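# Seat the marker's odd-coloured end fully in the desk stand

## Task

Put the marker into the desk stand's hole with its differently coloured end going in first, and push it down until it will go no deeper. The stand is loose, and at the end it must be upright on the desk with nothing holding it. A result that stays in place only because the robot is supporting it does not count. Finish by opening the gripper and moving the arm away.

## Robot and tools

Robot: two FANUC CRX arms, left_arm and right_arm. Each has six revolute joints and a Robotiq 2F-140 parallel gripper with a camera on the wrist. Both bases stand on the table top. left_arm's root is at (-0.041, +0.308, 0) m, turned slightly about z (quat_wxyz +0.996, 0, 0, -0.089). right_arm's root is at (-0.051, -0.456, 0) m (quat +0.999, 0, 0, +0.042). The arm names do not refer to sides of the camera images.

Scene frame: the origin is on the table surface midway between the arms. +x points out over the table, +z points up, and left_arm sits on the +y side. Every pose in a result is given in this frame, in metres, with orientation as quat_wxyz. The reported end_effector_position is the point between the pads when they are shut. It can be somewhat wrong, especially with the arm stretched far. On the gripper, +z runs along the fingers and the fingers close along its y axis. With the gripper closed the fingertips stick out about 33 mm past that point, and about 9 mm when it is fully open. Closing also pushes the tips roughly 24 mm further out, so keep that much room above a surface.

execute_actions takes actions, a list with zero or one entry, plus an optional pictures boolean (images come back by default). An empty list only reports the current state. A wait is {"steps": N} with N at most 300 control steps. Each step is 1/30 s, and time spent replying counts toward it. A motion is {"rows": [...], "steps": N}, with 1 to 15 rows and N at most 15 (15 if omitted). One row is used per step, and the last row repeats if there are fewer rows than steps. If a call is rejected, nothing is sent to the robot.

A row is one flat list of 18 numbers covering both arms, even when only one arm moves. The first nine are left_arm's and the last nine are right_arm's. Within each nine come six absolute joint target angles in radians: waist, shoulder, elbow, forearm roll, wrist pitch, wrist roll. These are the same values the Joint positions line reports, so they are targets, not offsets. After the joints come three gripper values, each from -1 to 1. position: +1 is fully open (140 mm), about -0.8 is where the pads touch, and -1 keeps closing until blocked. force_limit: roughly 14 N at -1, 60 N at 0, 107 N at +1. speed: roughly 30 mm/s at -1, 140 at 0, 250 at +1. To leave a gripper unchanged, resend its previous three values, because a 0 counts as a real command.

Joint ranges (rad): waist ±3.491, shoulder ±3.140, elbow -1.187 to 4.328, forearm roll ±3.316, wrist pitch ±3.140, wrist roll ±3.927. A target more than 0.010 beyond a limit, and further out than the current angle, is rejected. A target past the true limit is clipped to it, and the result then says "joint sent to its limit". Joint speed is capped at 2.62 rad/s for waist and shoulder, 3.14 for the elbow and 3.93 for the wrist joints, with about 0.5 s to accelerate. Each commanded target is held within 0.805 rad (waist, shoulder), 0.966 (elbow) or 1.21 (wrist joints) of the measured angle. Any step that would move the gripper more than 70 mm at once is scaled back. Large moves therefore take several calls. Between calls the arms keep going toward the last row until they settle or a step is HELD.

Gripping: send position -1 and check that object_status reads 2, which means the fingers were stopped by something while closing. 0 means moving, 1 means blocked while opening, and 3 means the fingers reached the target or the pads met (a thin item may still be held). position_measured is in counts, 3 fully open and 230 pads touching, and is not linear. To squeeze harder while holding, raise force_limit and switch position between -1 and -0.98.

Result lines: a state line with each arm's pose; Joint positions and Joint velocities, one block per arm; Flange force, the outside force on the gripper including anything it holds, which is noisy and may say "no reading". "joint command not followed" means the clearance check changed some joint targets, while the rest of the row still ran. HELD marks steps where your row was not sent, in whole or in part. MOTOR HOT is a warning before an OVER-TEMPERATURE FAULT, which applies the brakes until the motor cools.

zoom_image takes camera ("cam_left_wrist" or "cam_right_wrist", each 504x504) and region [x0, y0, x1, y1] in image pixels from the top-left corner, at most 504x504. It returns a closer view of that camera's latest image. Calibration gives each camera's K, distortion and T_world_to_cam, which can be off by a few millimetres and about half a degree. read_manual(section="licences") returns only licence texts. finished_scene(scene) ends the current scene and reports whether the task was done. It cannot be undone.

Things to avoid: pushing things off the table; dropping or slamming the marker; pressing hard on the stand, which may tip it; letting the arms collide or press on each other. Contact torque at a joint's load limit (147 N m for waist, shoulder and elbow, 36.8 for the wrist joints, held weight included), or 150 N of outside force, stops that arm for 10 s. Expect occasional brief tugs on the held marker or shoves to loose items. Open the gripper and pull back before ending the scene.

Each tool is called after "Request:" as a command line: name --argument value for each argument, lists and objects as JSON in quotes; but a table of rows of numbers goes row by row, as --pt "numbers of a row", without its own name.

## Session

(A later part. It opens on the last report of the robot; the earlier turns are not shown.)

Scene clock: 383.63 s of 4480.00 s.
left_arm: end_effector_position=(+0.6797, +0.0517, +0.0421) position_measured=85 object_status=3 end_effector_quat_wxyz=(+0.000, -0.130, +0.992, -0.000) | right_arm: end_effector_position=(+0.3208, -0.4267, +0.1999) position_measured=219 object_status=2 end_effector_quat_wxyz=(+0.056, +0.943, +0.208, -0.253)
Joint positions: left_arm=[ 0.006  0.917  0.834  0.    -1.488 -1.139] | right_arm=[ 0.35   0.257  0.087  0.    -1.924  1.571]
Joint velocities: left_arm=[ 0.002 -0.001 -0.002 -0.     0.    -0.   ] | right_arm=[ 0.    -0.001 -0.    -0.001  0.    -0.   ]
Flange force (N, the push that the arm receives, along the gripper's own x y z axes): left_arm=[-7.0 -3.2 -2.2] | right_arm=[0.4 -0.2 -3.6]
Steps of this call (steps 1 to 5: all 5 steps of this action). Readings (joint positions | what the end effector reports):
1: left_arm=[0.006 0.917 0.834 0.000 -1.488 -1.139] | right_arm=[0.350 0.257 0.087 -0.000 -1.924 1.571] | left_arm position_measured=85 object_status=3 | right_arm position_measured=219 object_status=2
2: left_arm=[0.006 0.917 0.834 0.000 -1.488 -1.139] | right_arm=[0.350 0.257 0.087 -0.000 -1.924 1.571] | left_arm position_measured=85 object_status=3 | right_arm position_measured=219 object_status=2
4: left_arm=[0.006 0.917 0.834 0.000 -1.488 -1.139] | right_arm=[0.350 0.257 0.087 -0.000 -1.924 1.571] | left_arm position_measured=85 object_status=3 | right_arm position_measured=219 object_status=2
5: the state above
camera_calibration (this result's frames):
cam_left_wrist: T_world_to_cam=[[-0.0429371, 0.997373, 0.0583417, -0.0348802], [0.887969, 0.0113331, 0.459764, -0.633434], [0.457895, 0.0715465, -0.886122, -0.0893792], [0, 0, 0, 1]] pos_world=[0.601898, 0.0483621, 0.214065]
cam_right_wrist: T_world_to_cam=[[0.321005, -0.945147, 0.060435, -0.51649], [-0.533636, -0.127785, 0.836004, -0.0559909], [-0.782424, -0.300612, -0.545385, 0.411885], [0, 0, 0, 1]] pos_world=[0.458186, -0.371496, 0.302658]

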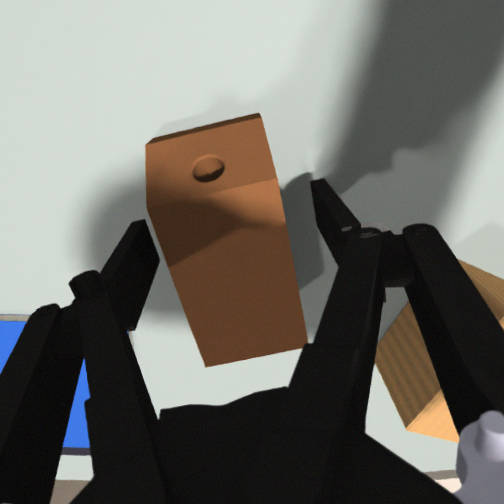

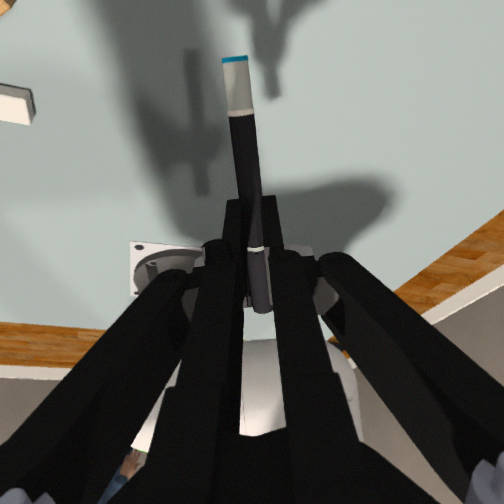

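Request:
execute_actions --actions '[]'

Scene clock: 425.23 s of 4480.00 s.
left_arm: end_effector_position=(+0.6797, +0.0517, +0.0422) position_measured=85 object_status=3 end_effector_quat_wxyz=(-0.000, -0.130, +0.992, +0.000) | right_arm: end_effector_position=(+0.3208, -0.4267, +0.1999) position_measured=219 object_status=2 end_effector_quat_wxyz=(+0.056, +0.943, +0.208, -0.253)
Joint positions: left_arm=[ 0.006  0.917  0.833 -0.    -1.488 -1.139] | right_arm=[ 0.35   0.257  0.087 -0.    -1.924  1.571]
Joint velocities: left_arm=[ 0.002  0.001 -0.001 -0.001 -0.001  0.001] | right_arm=[-0.    -0.001  0.    -0.    -0.     0.   ]
Flange force (N, the push that the arm receives, along the gripper's own x y z axes): left_arm=[-4.4 -1.5 -2.1] | right_arm=[-0.8 0.0 -2.5]
Steps of this call (steps 1 to 15: the robot went on to your last target; steps 16 to 90: nothing new was sent; then 38.60 s passed at rest). Readings (joint positions | what the end effector reports):
1: left_arm=[0.006 0.917 0.833 0.000 -1.488 -1.139] | right_arm=[0.350 0.257 0.087 -0.000 -1.924 1.571] | left_arm position_measured=85 object_status=3 | right_arm position_measured=219 object_status=2
2: left_arm=[0.006 0.917 0.833 0.000 -1.488 -1.139] | right_arm=[0.350 0.257 0.087 -0.000 -1.924 1.571] | left_arm position_measured=85 object_status=3 | right_arm position_measured=219 object_status=2
4: left_arm=[0.006 0.917 0.833 0.000 -1.488 -1.139] | right_arm=[0.350 0.257 0.087 0.000 -1.924 1.571] | left_arm position_measured=85 object_status=3 | right_arm position_measured=219 object_status=2
8: left_arm=[0.006 0.917 0.833 0.000 -1.487 -1.139] | right_arm=[0.350 0.257 0.087 -0.000 -1.924 1.571] | left_arm position_measured=85 object_status=3 | right_arm position_measured=219 object_status=2
90: the state above
All arms were judged still, so your last target was given up. Only a new action makes them travel on or press farther. Fingers that are still opening or closing keep moving.
camera_calibration (this result's frames):
cam_left_wrist: T_world_to_cam=[[-0.0429349, 0.997372, 0.0583617, -0.0348943], [0.887974, 0.0113228, 0.459754, -0.63342], [0.457885, 0.0715632, -0.886126, -0.0893549], [0, 0, 0, 1]] pos_world=[0.601877, 0.0483692, 0.214075]
cam_right_wrist: T_world_to_cam=[[0.321005, -0.945147, 0.0604347, -0.51649], [-0.533636, -0.127786, 0.836004, -0.055991], [-0.782424, -0.300612, -0.545385, 0.411885], [0, 0, 0, 1]] pos_world=[0.458185, -0.371496, 0.302658]

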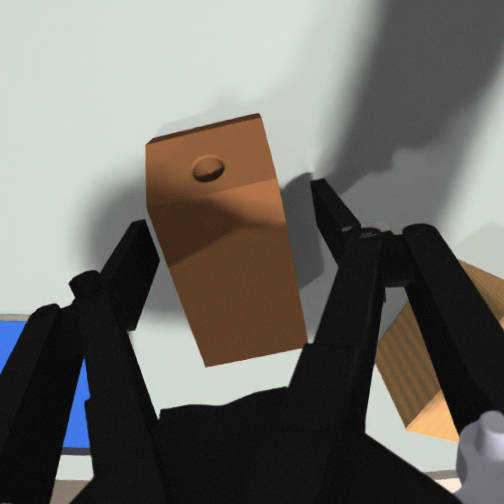

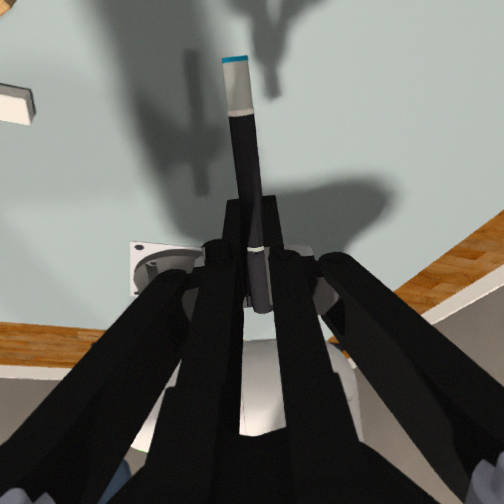

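Request:
execute_actions --actions '[{"rows": [[0.006,0.9167,0.8334,0,-1.4875,-1.139, -1,0.2,-0.4,   0.35,0.2572,0.0869,0,-1.9242,1.5708, -1,0.3,-0.3]], "steps": 15}]'

Scene clock: 429.40 s of 4480.00 s.
left_arm: end_effector_position=(+0.6797, +0.0517, +0.0422) position_measured=142 object_status=0 end_effector_quat_wxyz=(+0.000, -0.130, +0.992, -0.000) | right_arm: end_effector_position=(+0.3208, -0.4267, +0.1999) position_measured=219 object_status=2 end_effector_quat_wxyz=(+0.056, +0.943, +0.208, -0.253)
Joint positions: left_arm=[ 0.006  0.917  0.833 -0.    -1.487 -1.139] | right_arm=[ 0.35   0.257  0.087 -0.    -1.924  1.571]
Joint velocities: left_arm=[ 0.    -0.001 -0.     0.     0.    -0.   ] | right_arm=[-0.    -0.001 -0.    -0.     0.    -0.   ]
Flange force (N, the push that the arm receives, along the gripper's own x y z axes): left_arm=[-4.1 -0.3 -5.9] | right_arm=[-0.4 -0.4 -3.2]
Steps of this call (steps 1 to 90: nothing new was sent; then 0.67 s passed at rest; steps 91 to 105: all 15 steps of this action). Readings (joint positions | what the end effector reports):
91: left_arm=[0.006 0.917 0.833 -0.000 -1.488 -1.139] | right_arm=[0.350 0.257 0.087 -0.000 -1.924 1.571] | left_arm position_measured=85 object_status=0 | right_arm position_measured=219 object_status=2
92: left_arm=[0.006 0.917 0.833 -0.000 -1.487 -1.139] | right_arm=[0.350 0.257 0.087 -0.000 -1.924 1.571] | left_arm position_measured=87 object_status=0 | right_arm position_measured=219 object_status=2
94: left_arm=[0.006 0.917 0.833 -0.000 -1.487 -1.139] | right_arm=[0.350 0.257 0.087 -0.000 -1.924 1.571] | left_arm position_measured=97 object_status=0 | right_arm position_measured=219 object_status=2
98: left_arm=[0.006 0.917 0.833 -0.000 -1.487 -1.139] | right_arm=[0.350 0.257 0.087 0.000 -1.924 1.571] | left_arm position_measured=118 object_status=0 | right_arm position_measured=219 object_status=2
105: the state above
camera_calibration (this result's frames):
cam_left_wrist: T_world_to_cam=[[-0.042944, 0.997372, 0.0583516, -0.0348934], [0.88788, 0.0113208, 0.459936, -0.633442], [0.458067, 0.0715607, -0.886033, -0.0894393], [0, 0, 0, 1]] pos_world=[0.601891, 0.0483732, 0.214133]
cam_right_wrist: T_world_to_cam=[[0.321005, -0.945147, 0.0604346, -0.516489], [-0.533636, -0.127786, 0.836004, -0.0559911], [-0.782424, -0.300612, -0.545385, 0.411885], [0, 0, 0, 1]] pos_world=[0.458185, -0.371496, 0.302658]

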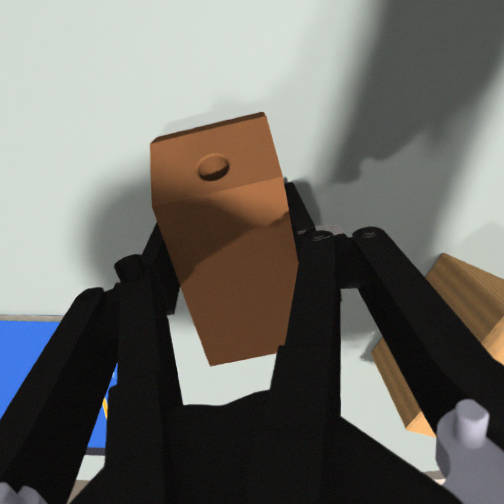

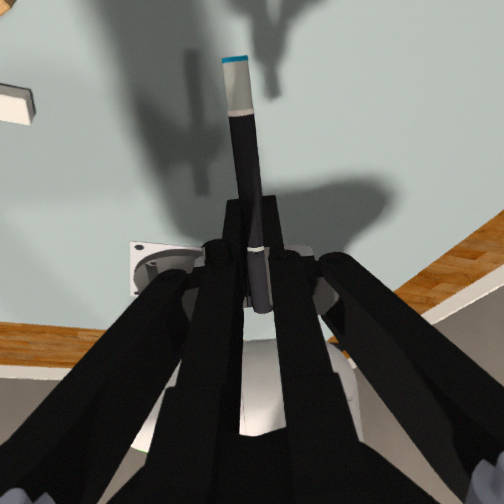

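Request:
execute_actions --actions '[{"rows": [[0.006,0.9106,0.8998,0,-1.56,-1.139, -1,0.2,-0.4,   0.1,0.2572,0.0869,0,-1.9242,1.5708, -1,0.3,-0.3]], "steps": 15}]'

Scene clock: 487.37 s of 4480.00 s.
left_arm: end_effector_position=(+0.6796, +0.0517, +0.0753) position_measured=142 object_status=2 end_effector_quat_wxyz=(-0.000, -0.130, +0.992, -0.000) | right_arm: end_effector_position=(+0.3163, -0.5195, +0.1999) position_measured=219 object_status=2 end_effector_quat_wxyz=(+0.024, +0.962, +0.089, -0.258)
Joint positions: left_arm=[ 0.006  0.911  0.9    0.    -1.56  -1.139] | right_arm=[ 0.1    0.257  0.087 -0.    -1.924  1.571]
Joint velocities: left_arm=[0.    0.002 0.    0.    0.001 0.   ] | right_arm=[-0.001  0.     0.     0.     0.     0.   ]
Flange force (N, the push that the arm receives, along the gripper's own x y z axes): left_arm=[-5.9 -3.7 -1.2] | right_arm=[0.8 6.9 -5.2]
Steps of this call (steps 1 to 15: the robot went on to your last target; steps 16 to 90: nothing new was sent; then 54.47 s passed at rest; steps 91 to 105: all 15 steps of this action). Readings (joint positions | what the end effector reports):
91: left_arm=[0.006 0.917 0.833 0.000 -1.488 -1.139] | right_arm=[0.350 0.257 0.087 -0.000 -1.924 1.571] | left_arm position_measured=142 object_status=2 | right_arm position_measured=219 object_status=2
92: left_arm=[0.006 0.917 0.836 0.000 -1.491 -1.139] | right_arm=[0.347 0.257 0.087 -0.000 -1.924 1.571] | left_arm position_measured=142 object_status=2 | right_arm position_measured=219 object_status=2
94: left_arm=[0.006 0.915 0.863 0.000 -1.521 -1.139] | right_arm=[0.325 0.257 0.087 -0.000 -1.924 1.571] | left_arm position_measured=142 object_status=2 | right_arm position_measured=219 object_status=2
98: left_arm=[0.006 0.910 0.900 0.000 -1.560 -1.139] | right_arm=[0.213 0.257 0.087 -0.000 -1.924 1.571] | left_arm position_measured=142 object_status=2 | right_arm position_measured=219 object_status=2
105: the state above
camera_calibration (this result's frames):
cam_left_wrist: T_world_to_cam=[[-0.0429354, 0.997372, 0.0583531, -0.0368394], [0.887973, 0.0113271, 0.459755, -0.648588], [0.457886, 0.0715558, -0.886126, -0.0599661], [0, 0, 0, 1]] pos_world=[0.601805, 0.0483801, 0.247204]
cam_right_wrist: T_world_to_cam=[[0.0775145, -0.995162, 0.0603584, -0.551717], [-0.548657, 0.00796988, 0.83601, 0.00507712], [-0.832446, -0.0979189, -0.545385, 0.501661], [0, 0, 0, 1]] pos_world=[0.463158, -0.499967, 0.302655]

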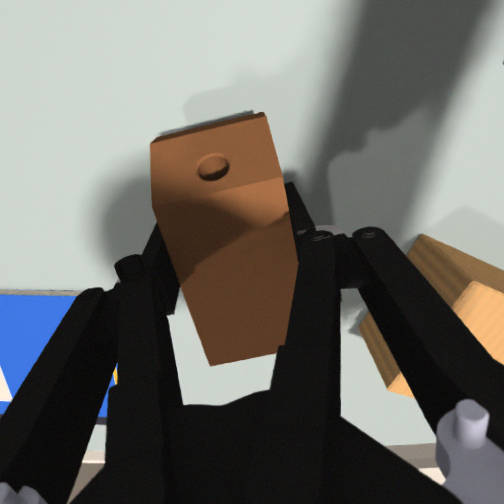

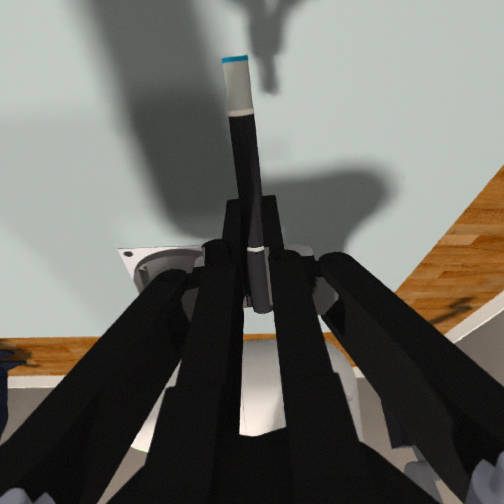

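Request:
execute_actions --actions '[{"rows": [[-0.3007,0.6533,0.4681,0,-1.3856,-0.334, -1,0.2,-0.4,   0.1,0.2572,0.0869,0,-1.9242,1.5708, -1,0.3,-0.3]], "steps": 15}]' --pictures false

Request:
execute_actions --actions '[{"steps": 10}]'

Scene clock: 494.03 s of 4480.00 s.
left_arm: end_effector_position=(+0.5717, -0.0651, +0.0770) position_measured=142 object_status=2 end_effector_quat_wxyz=(-0.000, -0.284, +0.959, +0.000) | right_arm: end_effector_position=(+0.3163, -0.5196, +0.1999) position_measured=219 object_status=2 end_effector_quat_wxyz=(+0.024, +0.962, +0.088, -0.258)
Joint positions: left_arm=[-0.188  0.748  0.627 -0.    -1.45  -0.63 ] | right_arm=[ 0.1    0.257  0.087 -0.    -1.924  1.571]
Joint velocities: left_arm=[-0.504 -0.424 -0.711  0.001  0.285  1.317] | right_arm=[-0.    -0.001 -0.    -0.001 -0.     0.   ]
Flange force (N, the push that the arm receives, along the gripper's own x y z axes): left_arm=[-3.6 -8.4 -0.6] | right_arm=[-0.7 0.2 -3.2]
Steps of this call (steps 1 to 15: the robot went on to your last target; steps 16 to 90: nothing new was sent; then 3.17 s passed at rest; steps 91 to 105: all 15 steps of this action). Readings (joint positions | what the end effector reports):
91: left_arm=[0.006 0.911 0.900 0.000 -1.560 -1.139] | right_arm=[0.100 0.257 0.087 0.000 -1.924 1.571] | left_arm position_measured=142 object_status=2 | right_arm position_measured=219 object_status=2
92: left_arm=[0.005 0.910 0.898 -0.000 -1.560 -1.135] | right_arm=[0.100 0.257 0.087 0.000 -1.924 1.571] | left_arm position_measured=142 object_status=2 | right_arm position_measured=219 object_status=2
94: left_arm=[-0.008 0.899 0.880 -0.000 -1.552 -1.101] | right_arm=[0.100 0.257 0.087 0.000 -1.924 1.571] | left_arm position_measured=142 object_status=2 | right_arm position_measured=219 object_status=2
98: left_arm=[-0.069 0.848 0.794 -0.000 -1.518 -0.942] | right_arm=[0.100 0.257 0.087 -0.000 -1.924 1.571] | left_arm position_measured=142 object_status=2 | right_arm position_measured=219 object_status=2
105: the state above

Scene clock: 494.37 s of 4480.00 s.
left_arm: end_effector_position=(+0.4958, -0.1162, +0.0750) position_measured=142 object_status=2 end_effector_quat_wxyz=(+0.000, -0.370, +0.929, -0.000) | right_arm: end_effector_position=(+0.3163, -0.5196, +0.1999) position_measured=219 object_status=2 end_effector_quat_wxyz=(+0.024, +0.962, +0.088, -0.258)
Joint positions: left_arm=[-0.301  0.653  0.468  0.    -1.386 -0.334] | right_arm=[ 0.1    0.257  0.087 -0.    -1.924  1.571]
Joint velocities: left_arm=[-0.001 -0.    -0.005  0.     0.004  0.014] | right_arm=[-0.     0.001 -0.     0.    -0.    -0.   ]
Flange force (N, the push that the arm receives, along the gripper's own x y z axes): left_arm=[2.7 -4.0 -1.2] | right_arm=[-0.7 -0.1 -3.3]
Steps of this call (steps 1 to 10: the robot went on to your last target). Readings (joint positions | what the end effector reports):
1: left_arm=[-0.205 0.734 0.603 -0.000 -1.440 -0.585] | right_arm=[0.100 0.257 0.087 -0.000 -1.924 1.571] | left_arm position_measured=142 object_status=2 | right_arm position_measured=219 object_status=2
2: left_arm=[-0.222 0.719 0.579 -0.000 -1.430 -0.540] | right_arm=[0.100 0.257 0.087 0.000 -1.924 1.571] | left_arm position_measured=142 object_status=2 | right_arm position_measured=219 object_status=2
4: left_arm=[-0.256 0.691 0.531 -0.000 -1.411 -0.452] | right_arm=[0.100 0.257 0.087 0.000 -1.924 1.571] | left_arm position_measured=142 object_status=2 | right_arm position_measured=219 object_status=2
8: left_arm=[-0.298 0.656 0.472 0.000 -1.387 -0.342] | right_arm=[0.100 0.257 0.087 0.000 -1.924 1.571] | left_arm position_measured=142 object_status=2 | right_arm position_measured=219 object_status=2
10: the state above
camera_calibration (this result's frames):
cam_left_wrist: T_world_to_cam=[[-0.513994, 0.855822, 0.0581189, 0.339912], [0.774694, 0.434042, 0.459845, -0.378072], [0.368319, 0.281382, -0.886095, 0.104748], [0, 0, 0, 1]] pos_world=[0.429022, -0.15628, 0.246916]
cam_right_wrist: T_world_to_cam=[[0.0771922, -0.995183, 0.0604343, -0.551789], [-0.548666, 0.00820991, 0.836001, 0.00519094], [-0.83247, -0.097691, -0.545389, 0.501766], [0, 0, 0, 1]] pos_world=[0.463147, -0.500155, 0.302665]

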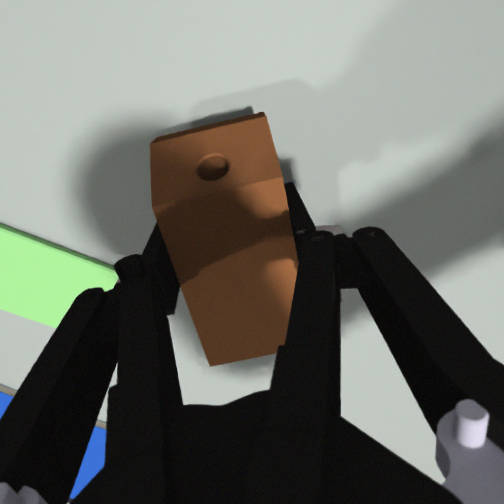

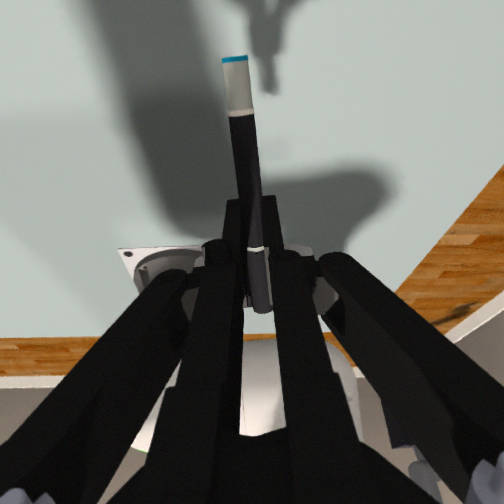

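Request:
execute_actions --actions '[{"rows": [[-0.3007,0.6560,0.4612,0,-1.3760,-0.334, -1,0.2,-0.4,   0.1,0.2572,0.0869,0,-1.9242,1.5708, -1,0.3,-0.3],[-0.3007,0.6590,0.4535,0,-1.3653,-0.334, -1,0.2,-0.4,   0.1,0.2572,0.0869,0,-1.9242,1.5708, -1,0.3,-0.3],[-0.3007,0.6620,0.4459,0,-1.3547,-0.334, -1,0.2,-0.4,   0.1,0.2572,0.0869,0,-1.9242,1.5708, -1,0.3,-0.3],[-0.3007,0.6648,0.4388,0,-1.3448,-0.334, -1,0.2,-0.4,   0.1,0.2572,0.0869,0,-1.9242,1.5708, -1,0.3,-0.3],[-0.3007,0.6670,0.4332,0,-1.3370,-0.334, -1,0.2,-0.4,   0.1,0.2572,0.0869,0,-1.9242,1.5708, -1,0.3,-0.3],[-0.3007,0.6688,0.4287,0,-1.3307,-0.334, -1,0.2,-0.4,   0.1,0.2572,0.0869,0,-1.9242,1.5708, -1,0.3,-0.3],[-0.3007,0.6699,0.4258,0,-1.3267,-0.334, -1,0.2,-0.4,   0.1,0.2572,0.0869,0,-1.9242,1.5708, -1,0.3,-0.3],[-0.3007,0.6705,0.4243,0,-1.3246,-0.334, -1,0.2,-0.4,   0.1,0.2572,0.0869,0,-1.9242,1.5708, -1,0.3,-0.3],[-0.3007,0.6708,0.4236,0,-1.3236,-0.334, -1,0.2,-0.4,   0.1,0.2572,0.0869,0,-1.9242,1.5708, -1,0.3,-0.3],[-0.3007,0.6711,0.4229,0,-1.3226,-0.334, -1,0.2,-0.4,   0.1,0.2572,0.0869,0,-1.9242,1.5708, -1,0.3,-0.3]], "steps": 15}]'

Scene clock: 513.13 s of 4480.00 s.
left_arm: end_effector_position=(+0.4957, -0.1161, +0.0440) position_measured=142 object_status=2 end_effector_quat_wxyz=(+0.000, -0.370, +0.929, -0.000) | right_arm: end_effector_position=(+0.3163, -0.5196, +0.1999) position_measured=219 object_status=2 end_effector_quat_wxyz=(+0.024, +0.962, +0.088, -0.258)
Joint positions: left_arm=[-0.301  0.671  0.423 -0.    -1.323 -0.334] | right_arm=[ 0.1    0.257  0.087  0.    -1.924  1.571]
Joint velocities: left_arm=[-0.002 -0.    -0.     0.    -0.001 -0.001] | right_arm=[-0. -0. -0.  0.  0. -0.]
Flange force (N, the push that the arm receives, along the gripper's own x y z axes): left_arm=[-1.3 -2.7 1.6] | right_arm=[-0.3 -0.4 -3.7]
Steps of this call (steps 1 to 30: the robot went on to your last target; steps 31 to 90: nothing new was sent; then 15.27 s passed at rest; steps 91 to 105: all 15 steps of this action). Readings (joint positions | what the end effector reports):
91: left_arm=[-0.301 0.653 0.468 -0.000 -1.386 -0.334] | right_arm=[0.100 0.257 0.087 -0.000 -1.924 1.571] | left_arm position_measured=142 object_status=2 | right_arm position_measured=219 object_status=2
92: left_arm=[-0.301 0.654 0.466 -0.000 -1.382 -0.334] | right_arm=[0.100 0.257 0.087 0.000 -1.924 1.571] | left_arm position_measured=142 object_status=2 | right_arm position_measured=219 object_status=2
94: left_arm=[-0.301 0.659 0.453 -0.000 -1.365 -0.334] | right_arm=[0.100 0.257 0.087 0.000 -1.924 1.571] | left_arm position_measured=142 object_status=2 | right_arm position_measured=219 object_status=2
98: left_arm=[-0.301 0.669 0.429 -0.000 -1.331 -0.334] | right_arm=[0.100 0.257 0.087 -0.000 -1.924 1.571] | left_arm position_measured=142 object_status=2 | right_arm position_measured=219 object_status=2
105: the state above
camera_calibration (this result's frames):
cam_left_wrist: T_world_to_cam=[[-0.514386, 0.855573, 0.0583226, 0.34172], [0.774551, 0.434329, 0.459814, -0.363637], [0.368073, 0.281695, -0.886098, 0.077424], [0, 0, 0, 1]] pos_world=[0.428934, -0.156238, 0.215881]
cam_right_wrist: T_world_to_cam=[[0.0771928, -0.995183, 0.0604352, -0.551788], [-0.54866, 0.0082111, 0.836005, 0.00519582], [-0.832475, -0.0976919, -0.545383, 0.501764], [0, 0, 0, 1]] pos_world=[0.463151, -0.500154, 0.302657]

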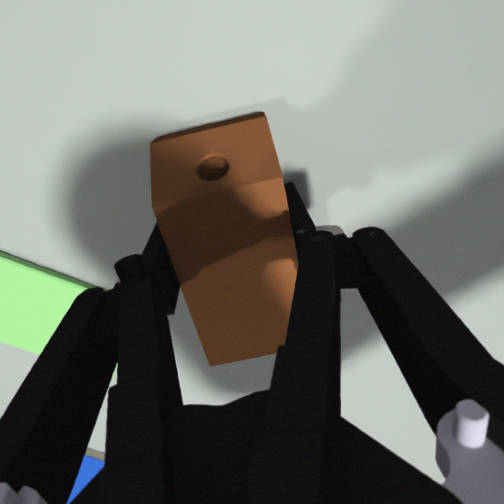

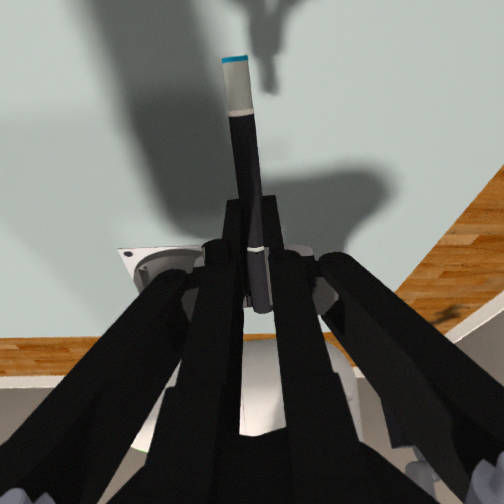

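Request:
execute_actions --actions '[{"rows": [[-0.3007,0.6714,0.4222,0,-1.3216,-0.334, -1,0.2,-0.4,   0.1,0.2572,0.0869,0,-1.9242,1.5708, -1,0.3,-0.3],[-0.3007,0.6717,0.4215,0,-1.3206,-0.334, -1,0.2,-0.4,   0.1,0.2572,0.0869,0,-1.9242,1.5708, -1,0.3,-0.3],[-0.3007,0.6720,0.4207,0,-1.3195,-0.334, -1,0.2,-0.4,   0.1,0.2572,0.0869,0,-1.9242,1.5708, -1,0.3,-0.3]], "steps": 8}]' --pictures false

Scene clock: 521.47 s of 4480.00 s.
left_arm: end_effector_position=(+0.4956, -0.1161, +0.0424) position_measured=142 object_status=2 end_effector_quat_wxyz=(-0.000, -0.370, +0.929, +0.000) | right_arm: end_effector_position=(+0.3163, -0.5196, +0.1999) position_measured=219 object_status=2 end_effector_quat_wxyz=(+0.024, +0.962, +0.088, -0.258)
Joint positions: left_arm=[-0.301  0.672  0.421  0.    -1.32  -0.334] | right_arm=[ 0.1    0.257  0.087 -0.    -1.924  1.571]
Joint velocities: left_arm=[-0.001 -0.001  0.001 -0.     0.     0.   ] | right_arm=[ 0.    -0.001  0.    -0.001  0.     0.   ]
Flange force (N, the push that the arm receives, along the gripper's own x y z axes): left_arm=[-1.5 0.2 1.4] | right_arm=[-0.4 0.0 -3.1]
Steps of this call (steps 1 to 15: the robot went on to your last target; steps 16 to 90: nothing new was sent; then 5.07 s passed at rest; steps 91 to 98: all 8 steps of this action). Readings (joint positions | what the end effector reports):
91: left_arm=[-0.301 0.671 0.423 0.000 -1.323 -0.334] | right_arm=[0.100 0.257 0.087 -0.000 -1.924 1.571] | left_arm position_measured=142 object_status=2 | right_arm position_measured=219 object_status=2
92: left_arm=[-0.301 0.671 0.423 0.000 -1.322 -0.334] | right_arm=[0.100 0.257 0.087 0.000 -1.924 1.571] | left_arm position_measured=142 object_status=2 | right_arm position_measured=219 object_status=2
94: left_arm=[-0.301 0.672 0.421 0.000 -1.320 -0.334] | right_arm=[0.100 0.257 0.087 -0.000 -1.924 1.571] | left_arm position_measured=142 object_status=2 | right_arm position_measured=219 object_status=2
98: the state above

Request:
execute_actions --actions '[{"rows": [[-0.3007,0.6722,0.4202,0,-1.3188,-0.334, -1,0.2,-0.4,   0.1,0.2572,0.0869,0,-1.9242,1.5708, -1,0.3,-0.3],[-0.3007,0.6724,0.4197,0,-1.3181,-0.334, -1,0.2,-0.4,   0.1,0.2572,0.0869,0,-1.9242,1.5708, -1,0.3,-0.3],[-0.3007,0.6726,0.4192,0,-1.3174,-0.334, -1,0.2,-0.4,   0.1,0.2572,0.0869,0,-1.9242,1.5708, -1,0.3,-0.3]], "steps": 8}]' --pictures false

Scene clock: 530.93 s of 4480.00 s.
left_arm: end_effector_position=(+0.4957, -0.1161, +0.0418) position_measured=142 object_status=2 end_effector_quat_wxyz=(+0.000, -0.370, +0.929, -0.000) | right_arm: end_effector_position=(+0.3163, -0.5196, +0.1999) position_measured=219 object_status=2 end_effector_quat_wxyz=(+0.024, +0.962, +0.088, -0.258)
Joint positions: left_arm=[-0.301  0.672  0.419 -0.    -1.318 -0.334] | right_arm=[ 0.1    0.257  0.087  0.    -1.924  1.571]
Joint velocities: left_arm=[ 0.    -0.001  0.     0.     0.001 -0.002] | right_arm=[-0.    -0.001  0.    -0.    -0.     0.   ]
Flange force (N, the push that the arm receives, along the gripper's own x y z axes): left_arm=[-4.1 7.8 -30.5] | right_arm=[-0.4 -0.1 -4.0]
Steps of this call (steps 1 to 15: the robot went on to your last target; steps 16 to 90: nothing new was sent; then 6.20 s passed at rest; steps 91 to 98: all 8 steps of this action). Readings (joint positions | what the end effector reports):
91: left_arm=[-0.301 0.672 0.421 -0.000 -1.319 -0.334] | right_arm=[0.100 0.257 0.087 -0.000 -1.924 1.571] | left_arm position_measured=142 object_status=2 | right_arm position_measured=219 object_status=2
92: left_arm=[-0.301 0.672 0.420 -0.000 -1.319 -0.334] | right_arm=[0.100 0.257 0.087 0.000 -1.924 1.571] | left_arm position_measured=142 object_status=2 | right_arm position_measured=219 object_status=2
94: left_arm=[-0.301 0.672 0.420 -0.000 -1.318 -0.334] | right_arm=[0.100 0.257 0.087 0.000 -1.924 1.571] | left_arm position_measured=142 object_status=2 | right_arm position_measured=219 object_status=2
98: the state above

Contact made. Ease off slightly and open.

Request:
execute_actions --actions '[{"rows": [[-0.3007,0.6722,0.4202,0,-1.3188,-0.334, -1,0.2,-0.4,   0.1,0.2572,0.0869,0,-1.9242,1.5708, -1,0.3,-0.3],[-0.3007,0.6722,0.4202,0,-1.3188,-0.334, -1,0.2,-0.4,   0.1,0.2572,0.0869,0,-1.9242,1.5708, -1,0.3,-0.3],[-0.3007,0.6722,0.4202,0,-1.3188,-0.334, -1,0.2,-0.4,   0.1,0.2572,0.0869,0,-1.9242,1.5708, -1,0.3,-0.3],[-0.3007,0.6722,0.4202,0,-1.3188,-0.334, 0.35,0.2,0.0,   0.1,0.2572,0.0869,0,-1.9242,1.5708, -1,0.3,-0.3]], "steps": 15}]'

Scene clock: 539.57 s of 4480.00 s.
left_arm: end_effector_position=(+0.4956, -0.1161, +0.0419) position_measured=85 object_status=0 end_effector_quat_wxyz=(-0.000, -0.370, +0.929, +0.000) | right_arm: end_effector_position=(+0.3163, -0.5196, +0.1999) position_measured=219 object_status=2 end_effector_quat_wxyz=(+0.024, +0.962, +0.088, -0.258)
Joint positions: left_arm=[-0.301  0.672  0.42  -0.    -1.319 -0.334] | right_arm=[ 0.1    0.257  0.087 -0.    -1.924  1.571]
Joint velocities: left_arm=[-0.001 -0.001 -0.002  0.001  0.    -0.   ] | right_arm=[ 0. -0. -0.  0. -0. -0.]
Flange force (N, the push that the arm receives, along the gripper's own x y z axes): left_arm=[-1.8 -0.4 -2.1] | right_arm=[-0.6 0.3 -3.7]
Steps of this call (steps 1 to 15: the robot went on to your last target; steps 16 to 90: nothing new was sent; then 5.13 s passed at rest; steps 91 to 105: all 15 steps of this action). Readings (joint positions | what the end effector reports):
91: left_arm=[-0.301 0.673 0.419 -0.000 -1.317 -0.334] | right_arm=[0.100 0.257 0.087 -0.000 -1.924 1.571] | left_arm position_measured=142 object_status=2 | right_arm position_measured=219 object_status=2
92: left_arm=[-0.301 0.673 0.419 -0.000 -1.318 -0.334] | right_arm=[0.100 0.257 0.087 -0.000 -1.924 1.571] | left_arm position_measured=142 object_status=2 | right_arm position_measured=219 object_status=2
94: left_arm=[-0.301 0.673 0.420 -0.000 -1.318 -0.334] | right_arm=[0.100 0.257 0.087 0.000 -1.924 1.571] | left_arm position_measured=142 object_status=0 | right_arm position_measured=219 object_status=2
98: left_arm=[-0.301 0.673 0.420 -0.000 -1.319 -0.334] | right_arm=[0.100 0.257 0.087 0.000 -1.924 1.571] | left_arm position_measured=117 object_status=0 | right_arm position_measured=219 object_status=2
105: the state above
camera_calibration (this result's frames):
cam_left_wrist: T_world_to_cam=[[-0.514324, 0.855591, 0.0586031, 0.341709], [0.774695, 0.434209, 0.459686, -0.362691], [0.367857, 0.281827, -0.886146, 0.075745], [0, 0, 0, 1]] pos_world=[0.428861, -0.156226, 0.21382]
cam_right_wrist: T_world_to_cam=[[0.0771926, -0.995183, 0.0604348, -0.551788], [-0.548662, 0.00821062, 0.836004, 0.00519653], [-0.832473, -0.0976916, -0.545385, 0.501766], [0, 0, 0, 1]] pos_world=[0.463151, -0.500154, 0.302658]

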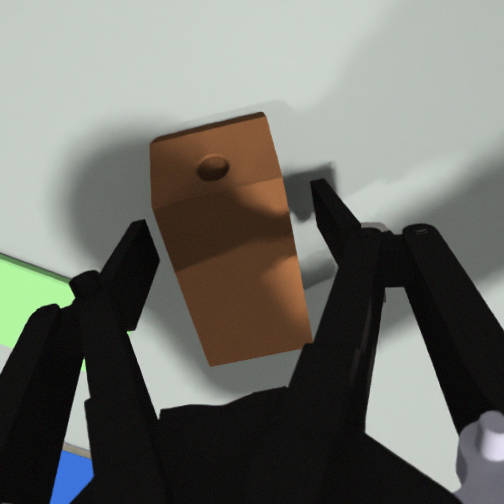

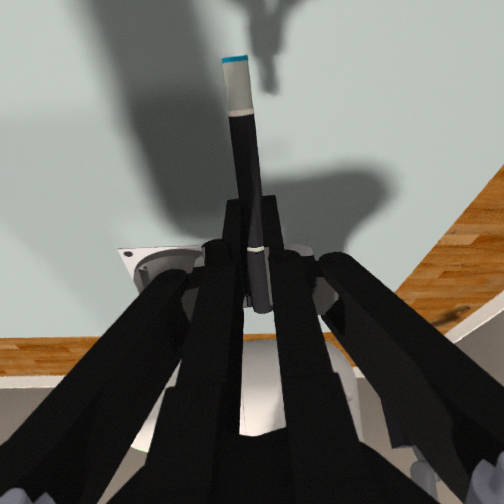

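Request:
execute_actions --actions '[{"rows": [[-0.3007,0.6441,0.5009,0,-1.4276,-0.334, 0.35,0.2,0.0,   0.1,0.2572,0.0869,0,-1.9242,1.5708, -1,0.3,-0.3],[-0.3007,0.6441,0.5009,0,-1.4276,-0.334, 0.35,0.2,0.0,   0.1,0.2572,0.0869,0,-1.9242,1.5708, -1,0.3,-0.3],[-0.3007,0.6441,0.5009,0,-1.4276,-0.334, 0.35,0.2,0.0,   0.1,0.2572,0.0869,0,-1.9242,1.5708, -1,0.3,-0.3],[-0.3007,0.6441,0.5009,0,-1.4276,-0.334, 0.35,0.2,0.0,   0.1,0.2572,0.0869,0,-1.9242,1.5708, -1,0.3,-0.3],[-0.3007,0.6441,0.5009,0,-1.4276,-0.334, 0.35,0.2,0.0,   0.1,0.2572,0.0869,0,-1.9242,1.5708, -1,0.3,-0.3],[-0.3007,0.6441,0.5009,0,-1.4276,-0.334, 0.35,0.2,0.0,   0.1,0.2572,0.0869,0,-1.9242,1.5708, -1,0.3,-0.3],[-0.3007,0.6441,0.5009,0,-1.4276,-0.334, 0.35,0.2,0.0,   0.1,0.2572,0.0869,0,-1.9242,1.5708, -1,0.3,-0.3],[-0.325,0.1447,-0.1958,0,-0.794,-0.9524, 0.35,0.2,0.0,   0.1,0.2572,0.0869,0,-1.9242,1.5708, -1,0.3,-0.3]], "steps": 15}]' --pictures false

Request:
execute_actions --actions '[{"rows": [[-0.325,0.1447,-0.1958,0,-0.794,-0.9524, 0.35,0.2,0.0,   0.1,0.2572,0.0869,0,-1.9242,1.5708, -1,0.3,-0.3],[-0.325,0.1447,-0.1958,0,-0.794,-0.9524, 0.35,0.2,0.0,   0.1,0.2572,0.0869,0,-1.9242,1.5708, -1,0.3,-0.3],[-0.325,0.1447,-0.1958,0,-0.794,-0.9524, 0.35,0.2,0.0,   0.1,0.2572,0.0869,0,-1.9242,1.5708, -1,0.3,-0.3],[-0.325,0.1447,-0.1958,0,-0.794,-0.9524, 0.35,0.2,0.0,   0.1,0.2572,0.0869,0,-1.9242,1.5708, -1,0.3,-0.3],[-0.3493,-0.3548,-0.8925,0,-0.1604,-1.5708, -0.5,0.2,0.0,   0.1,0.2572,0.0869,0,-1.9242,1.5708, -1,0.3,-0.3]], "steps": 15}]' --pictures false

Request:
execute_actions --actions '[{"steps": 20}]'

Scene clock: 660.07 s of 4480.00 s.
left_arm: end_effector_position=(+0.4876, -0.1161, +0.1055) position_measured=85 object_status=3 end_effector_quat_wxyz=(+0.038, -0.297, +0.953, -0.038) | right_arm: end_effector_position=(+0.3163, -0.5196, +0.1999) position_measured=219 object_status=2 end_effector_quat_wxyz=(+0.024, +0.962, +0.088, -0.258)
Joint positions: left_arm=[-0.306  0.524  0.337 -0.    -1.277 -0.482] | right_arm=[ 0.1    0.257  0.087 -0.    -1.924  1.571]
Joint velocities: left_arm=[-0.052 -1.021 -1.41   0.001  1.28  -1.252] | right_arm=[-0.  0. -0.  0.  0. -0.]
Flange force (N, the push that the arm receives, along the gripper's own x y z axes): left_arm=[-11.7 -24.8 4.3] | right_arm=[-0.9 0.0 -3.0]
Steps of this call (steps 1 to 15: the robot went on to your last target; steps 16 to 90: nothing new was sent; then 117.00 s passed at rest; steps 91 to 105: all 15 steps of this action). Readings (joint positions | what the end effector reports):
91: left_arm=[-0.301 0.672 0.420 0.000 -1.319 -0.334] | right_arm=[0.100 0.257 0.087 0.000 -1.924 1.571] | left_arm position_measured=85 object_status=3 | right_arm position_measured=219 object_status=2
92: left_arm=[-0.301 0.671 0.423 0.000 -1.323 -0.334] | right_arm=[0.100 0.257 0.087 -0.000 -1.924 1.571] | left_arm position_measured=85 object_status=3 | right_arm position_measured=219 object_status=2
94: left_arm=[-0.301 0.663 0.448 0.000 -1.357 -0.334] | right_arm=[0.100 0.257 0.087 0.000 -1.924 1.571] | left_arm position_measured=85 object_status=3 | right_arm position_measured=219 object_status=2
98: left_arm=[-0.301 0.643 0.500 0.000 -1.426 -0.334] | right_arm=[0.100 0.257 0.087 0.000 -1.924 1.571] | left_arm position_measured=85 object_status=3 | right_arm position_measured=219 object_status=2
105: the state above

Scene clock: 660.57 s of 4480.00 s.
left_arm: end_effector_position=(+0.3786, -0.0791, +0.1272) position_measured=156 object_status=0 end_effector_quat_wxyz=(+0.309, +0.115, +0.935, -0.128) | right_arm: end_effector_position=(+0.3163, -0.5196, +0.1999) position_measured=219 object_status=2 end_effector_quat_wxyz=(+0.024, +0.962, +0.088, -0.258)
Joint positions: left_arm=[-0.339 -0.136 -0.587 -0.    -0.438 -1.3  ] | right_arm=[ 0.1    0.257  0.087 -0.    -1.924  1.571]
Joint velocities: left_arm=[-0.058 -1.222 -1.706  0.     1.545 -1.502] | right_arm=[-0.  0. -0. -0. -0.  0.]
Flange force (N, the push that the arm receives, along the gripper's own x y z axes): left_arm=[-0.8 1.4 -4.9] | right_arm=[-0.7 -0.1 -3.2]
Steps of this call (steps 1 to 15: all 15 steps of this action). Readings (joint positions | what the end effector reports):
1: left_arm=[-0.308 0.487 0.285 -0.000 -1.231 -0.528] | right_arm=[0.100 0.257 0.087 -0.000 -1.924 1.571] | left_arm position_measured=85 object_status=3 | right_arm position_measured=219 object_status=2
2: left_arm=[-0.310 0.445 0.227 -0.000 -1.178 -0.580] | right_arm=[0.100 0.257 0.087 0.000 -1.924 1.571] | left_arm position_measured=85 object_status=3 | right_arm position_measured=219 object_status=2
4: left_arm=[-0.315 0.351 0.096 -0.000 -1.059 -0.696] | right_arm=[0.100 0.257 0.087 0.000 -1.924 1.571] | left_arm position_measured=85 object_status=3 | right_arm position_measured=219 object_status=2
8: left_arm=[-0.324 0.173 -0.155 -0.000 -0.831 -0.917] | right_arm=[0.100 0.257 0.087 0.000 -1.924 1.571] | left_arm position_measured=103 object_status=0 | right_arm position_measured=219 object_status=2
15: the state above

Scene clock: 661.23 s of 4480.00 s.
left_arm: end_effector_position=(+0.3259, -0.0554, +0.1200) position_measured=192 object_status=3 end_effector_quat_wxyz=(+0.408, +0.236, +0.875, -0.110) | right_arm: end_effector_position=(+0.3163, -0.5196, +0.1999) position_measured=219 object_status=2 end_effector_quat_wxyz=(+0.024, +0.962, +0.088, -0.258)
Joint positions: left_arm=[-0.349 -0.355 -0.892 -0.    -0.16  -1.571] | right_arm=[ 0.1    0.257  0.087 -0.    -1.924  1.571]
Joint velocities: left_arm=[ 0.001  0.    -0.002  0.001  0.    -0.001] | right_arm=[ 0.     0.001  0.    -0.001  0.     0.   ]
Flange force (N, the push that the arm receives, along the gripper's own x y z axes): left_arm=no reading | right_arm=[0.2 0.4 -3.9]
Steps of this call (steps 1 to 20: the robot went on to your last target). Readings (joint positions | what the end effector reports):
1: left_arm=[-0.341 -0.177 -0.644 -0.000 -0.386 -1.351] | right_arm=[0.100 0.257 0.087 -0.000 -1.924 1.571] | left_arm position_measured=164 object_status=0 | right_arm position_measured=219 object_status=2
2: left_arm=[-0.343 -0.216 -0.698 -0.000 -0.337 -1.398] | right_arm=[0.100 0.257 0.087 -0.000 -1.924 1.571] | left_arm position_measured=171 object_status=0 | right_arm position_measured=219 object_status=2
4: left_arm=[-0.346 -0.280 -0.788 -0.000 -0.256 -1.478] | right_arm=[0.100 0.257 0.087 -0.000 -1.924 1.571] | left_arm position_measured=186 object_status=0 | right_arm position_measured=219 object_status=2
8: left_arm=[-0.349 -0.349 -0.884 -0.000 -0.168 -1.563] | right_arm=[0.100 0.257 0.087 -0.000 -1.924 1.571] | left_arm position_measured=192 object_status=0 | right_arm position_measured=219 object_status=2
20: the state above
camera_calibration (this result's frames):
cam_left_wrist: T_world_to_cam=[[0.570979, 0.795595, 0.202513, -0.176382], [0.0645049, -0.289391, 0.955035, -0.16163], [0.818427, -0.532242, -0.216556, -0.0820006], [0, 0, 0, 1]] pos_world=[0.178248, 0.0499106, 0.172325]
cam_right_wrist: T_world_to_cam=[[0.0771925, -0.995183, 0.0604348, -0.551788], [-0.548662, 0.00821073, 0.836004, 0.00519659], [-0.832473, -0.0976915, -0.545385, 0.501766], [0, 0, 0, 1]] pos_world=[0.463151, -0.500154, 0.302658]

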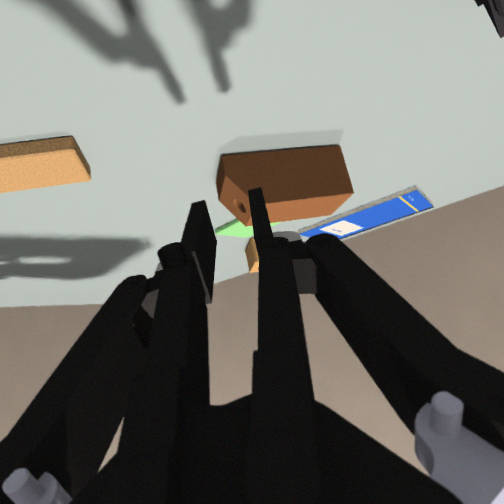

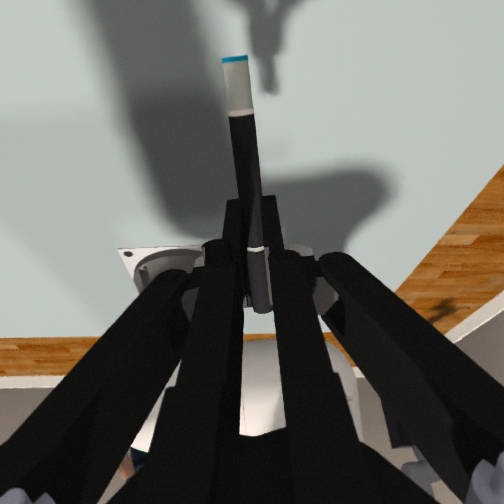

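Request:
execute_actions --actions '[{"rows": [[-0.3493,-0.3548,-0.8925,0,-0.1604,-1.5708, 1,0.2,0.3,   0.6739,0.7360,0.5904,0,-1.9488,1.5708, -1,0.3,-0.3]], "steps": 15}]' --pictures false

Request:
execute_actions --actions '[{"steps": 25}]'

Scene clock: 712.90 s of 4480.00 s.
left_arm: end_effector_position=(+0.3259, -0.0554, +0.1201) position_measured=67 object_status=0 end_effector_quat_wxyz=(+0.408, +0.236, +0.875, -0.110) | right_arm: end_effector_position=(+0.4027, -0.3673, +0.1681) position_measured=219 object_status=2 end_effector_quat_wxyz=(+0.061, +0.939, +0.228, -0.251)
Joint positions: left_arm=[-0.349 -0.355 -0.893  0.    -0.16  -1.571] | right_arm=[ 0.394  0.502  0.345  0.    -1.937  1.571]
Joint velocities: left_arm=[-0.     0.001  0.     0.    -0.001  0.   ] | right_arm=[ 0.715  0.595  0.626  0.    -0.031  0.   ]
Flange force (N, the push that the arm receives, along the gripper's own x y z axes): left_arm=no reading | right_arm=[0.1 2.7 -6.4]
Steps of this call (steps 1 to 15: the robot went on to your last target; steps 16 to 90: nothing new was sent; then 48.17 s passed at rest; steps 91 to 105: all 15 steps of this action). Readings (joint positions | what the end effector reports):
91: left_arm=[-0.349 -0.355 -0.892 0.000 -0.160 -1.571] | right_arm=[0.100 0.257 0.087 0.000 -1.924 1.571] | left_arm position_measured=192 object_status=0 | right_arm position_measured=219 object_status=2
92: left_arm=[-0.349 -0.355 -0.893 0.000 -0.160 -1.571] | right_arm=[0.102 0.260 0.090 0.000 -1.924 1.571] | left_arm position_measured=188 object_status=0 | right_arm position_measured=219 object_status=2
94: left_arm=[-0.349 -0.355 -0.893 0.000 -0.160 -1.571] | right_arm=[0.125 0.278 0.109 0.000 -1.925 1.571] | left_arm position_measured=170 object_status=0 | right_arm position_measured=219 object_status=2
98: left_arm=[-0.349 -0.355 -0.893 0.000 -0.160 -1.571] | right_arm=[0.222 0.359 0.194 0.000 -1.929 1.571] | left_arm position_measured=132 object_status=0 | right_arm position_measured=219 object_status=2
105: the state above

Scene clock: 713.73 s of 4480.00 s.
left_arm: end_effector_position=(+0.3259, -0.0554, +0.1201) position_measured=3 object_status=3 end_effector_quat_wxyz=(+0.408, +0.236, +0.875, -0.110) | right_arm: end_effector_position=(+0.4177, -0.1912, +0.1177) position_measured=219 object_status=2 end_effector_quat_wxyz=(+0.096, +0.898, +0.357, -0.241)
Joint positions: left_arm=[-0.349 -0.355 -0.893  0.    -0.16  -1.571] | right_arm=[ 0.674  0.736  0.59  -0.    -1.949  1.571]
Joint velocities: left_arm=[ 0.001  0.001 -0.001 -0.     0.001 -0.001] | right_arm=[ 0.  0.  0.  0. -0. -0.]
Flange force (N, the push that the arm receives, along the gripper's own x y z axes): left_arm=no reading | right_arm=[-0.4 0.3 -4.1]
Steps of this call (steps 1 to 25: the robot went on to your last target). Readings (joint positions | what the end effector reports):
1: left_arm=[-0.349 -0.355 -0.893 0.000 -0.160 -1.571] | right_arm=[0.418 0.523 0.366 0.000 -1.938 1.571] | left_arm position_measured=57 object_status=0 | right_arm position_measured=219 object_status=2
2: left_arm=[-0.349 -0.355 -0.893 0.000 -0.160 -1.571] | right_arm=[0.442 0.543 0.387 0.000 -1.939 1.571] | left_arm position_measured=48 object_status=0 | right_arm position_measured=219 object_status=2
4: left_arm=[-0.349 -0.355 -0.893 0.000 -0.160 -1.571] | right_arm=[0.490 0.582 0.429 0.000 -1.941 1.571] | left_arm position_measured=29 object_status=0 | right_arm position_measured=219 object_status=2
8: left_arm=[-0.349 -0.355 -0.893 0.000 -0.160 -1.571] | right_arm=[0.584 0.661 0.512 0.000 -1.945 1.571] | left_arm position_measured=3 object_status=0 | right_arm position_measured=219 object_status=2
25: the state above
camera_calibration (this result's frames):
cam_left_wrist: T_world_to_cam=[[0.57098, 0.795595, 0.202512, -0.176379], [0.0644632, -0.289363, 0.955046, -0.16164], [0.818429, -0.532258, -0.216507, -0.0820003], [0, 0, 0, 1]] pos_world=[0.17824, 0.0499086, 0.172339]
cam_right_wrist: T_world_to_cam=[[0.605109, -0.793846, 0.0604304, -0.409801], [-0.465229, -0.290982, 0.835997, 0.0347186], [-0.646069, -0.533983, -0.545396, 0.412123], [0, 0, 0, 1]] pos_world=[0.530386, -0.0951502, 0.22051]

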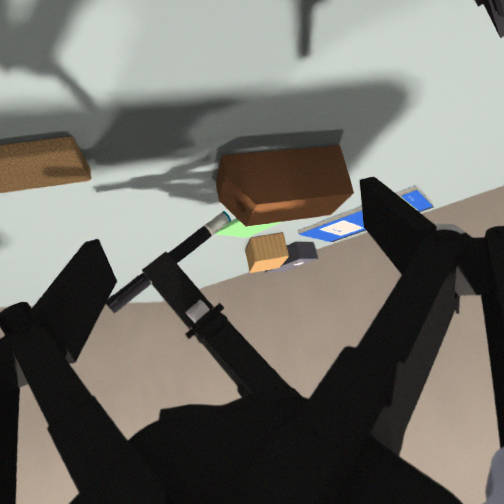

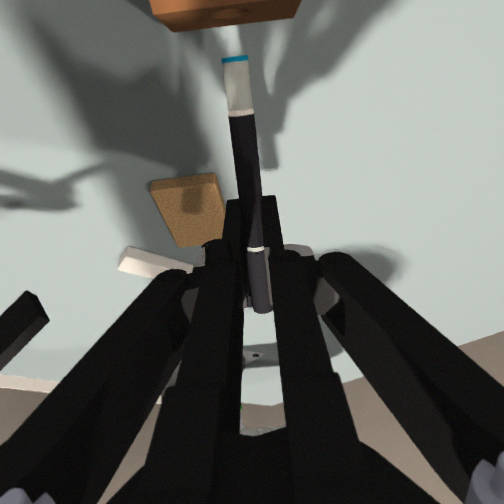

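Request:
zoom_image --camera "cam_left_wrist" --region '[150, 130, 300, 280]'

Request:
zoom_image --camera "cam_right_wrist" --region '[150, 0, 310, 130]'

Region (150, 130, 300, 280) of cam_left_wrist's 504x504 image, scaled by 3.360, with more detail than that image has.

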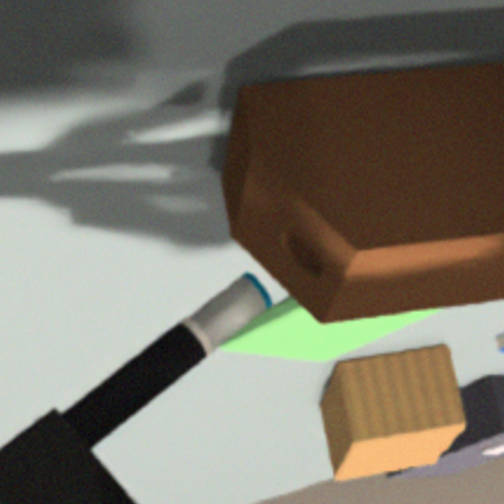

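Region (150, 0, 310, 130) of cam_right_wrist's 504x504 image, scaled by 3.150, with more detail than that image has; it fills the top 410 rows of this view, and the rest is white.

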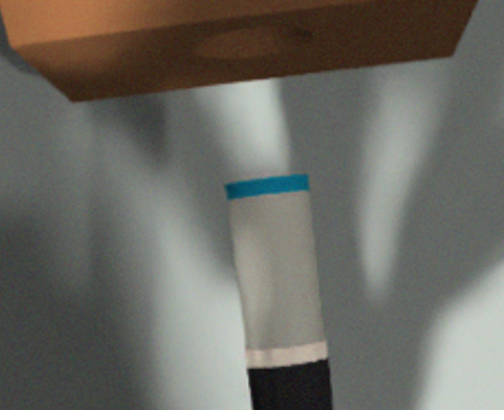

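Request:
zoom_image --camera "cam_left_wrist" --region '[200, 140, 290, 240]'

Region (200, 140, 290, 240) of cam_left_wrist's 504x504 image, scaled by 5.040, with more detail than that image has; it fills the left 454 columns of this view, and the rest is white.

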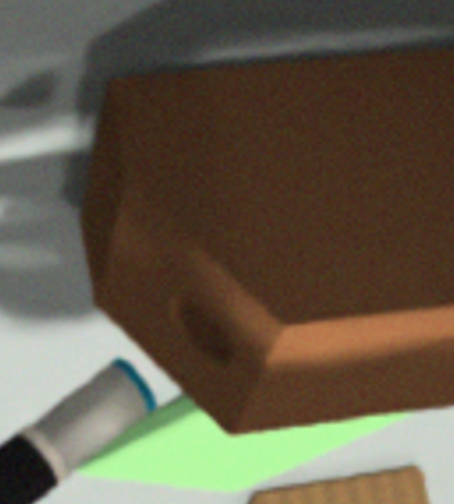

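Request:
execute_actions --actions '[{"rows": [[-0.3493,-0.3548,-0.8925,0,-0.1604,-1.5708, 1,0.2,0.3,   0.6739,0.8650,0.7696,0,-2.0775,1.5708, -1,0.3,-0.3]], "steps": 15}]'

Scene clock: 834.23 s of 4480.00 s.
left_arm: end_effector_position=(+0.3259, -0.0554, +0.1201) position_measured=3 object_status=3 end_effector_quat_wxyz=(+0.408, +0.236, +0.875, -0.110) | right_arm: end_effector_position=(+0.4291, -0.1804, +0.1162) position_measured=219 object_status=2 end_effector_quat_wxyz=(+0.110, +0.887, +0.353, -0.275)
Joint positions: left_arm=[-0.349 -0.355 -0.893  0.    -0.16  -1.571] | right_arm=[ 0.674  0.865  0.77   0.    -2.077  1.571]
Joint velocities: left_arm=[-0.001  0.001 -0.001  0.001  0.001  0.   ] | right_arm=[-0.     0.001  0.001  0.    -0.    -0.   ]
Flange force (N, the push that the arm receives, along the gripper's own x y z axes): left_arm=no reading | right_arm=[-0.9 -0.4 -3.5]
Steps of this call (steps 1 to 15: the robot went on to your last target; steps 16 to 90: nothing new was sent; then 117.00 s passed at rest; steps 91 to 105: all 15 steps of this action). Readings (joint positions | what the end effector reports):
91: left_arm=[-0.349 -0.355 -0.893 0.000 -0.160 -1.571] | right_arm=[0.674 0.736 0.591 0.000 -1.949 1.571] | left_arm position_measured=3 object_status=3 | right_arm position_measured=219 object_status=2
92: left_arm=[-0.349 -0.355 -0.893 0.000 -0.160 -1.571] | right_arm=[0.674 0.738 0.594 0.000 -1.951 1.571] | left_arm position_measured=3 object_status=3 | right_arm position_measured=219 object_status=2
94: left_arm=[-0.349 -0.355 -0.893 0.000 -0.160 -1.571] | right_arm=[0.674 0.758 0.621 0.000 -1.971 1.571] | left_arm position_measured=3 object_status=3 | right_arm position_measured=219 object_status=2
98: left_arm=[-0.349 -0.355 -0.893 0.000 -0.160 -1.571] | right_arm=[0.674 0.839 0.732 0.000 -2.051 1.571] | left_arm position_measured=3 object_status=3 | right_arm position_measured=219 object_status=2
105: the state above
camera_calibration (this result's frames):
cam_left_wrist: T_world_to_cam=[[0.57098, 0.795595, 0.202512, -0.176379], [0.0644633, -0.289363, 0.955046, -0.16164], [0.818429, -0.532257, -0.216507, -0.0820003], [0, 0, 0, 1]] pos_world=[0.17824, 0.0499086, 0.172339]
cam_right_wrist: T_world_to_cam=[[0.608816, -0.790346, 0.0685308, -0.40993], [-0.416506, -0.244925, 0.875519, 0.0272818], [-0.675178, -0.561574, -0.478298, 0.424188], [0, 0, 0, 1]] pos_world=[0.547338, -0.079092, 0.207096]

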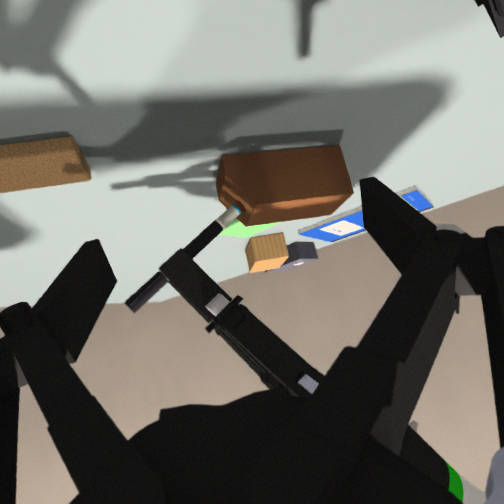

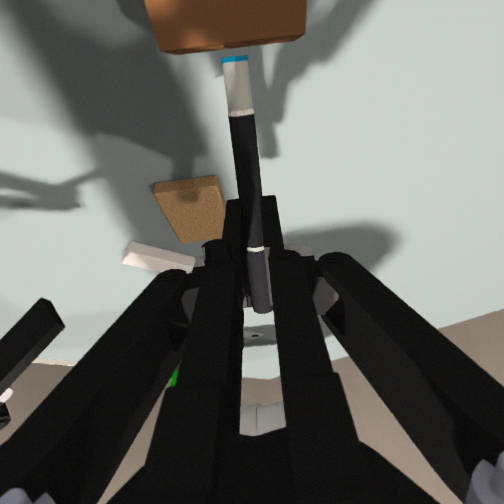

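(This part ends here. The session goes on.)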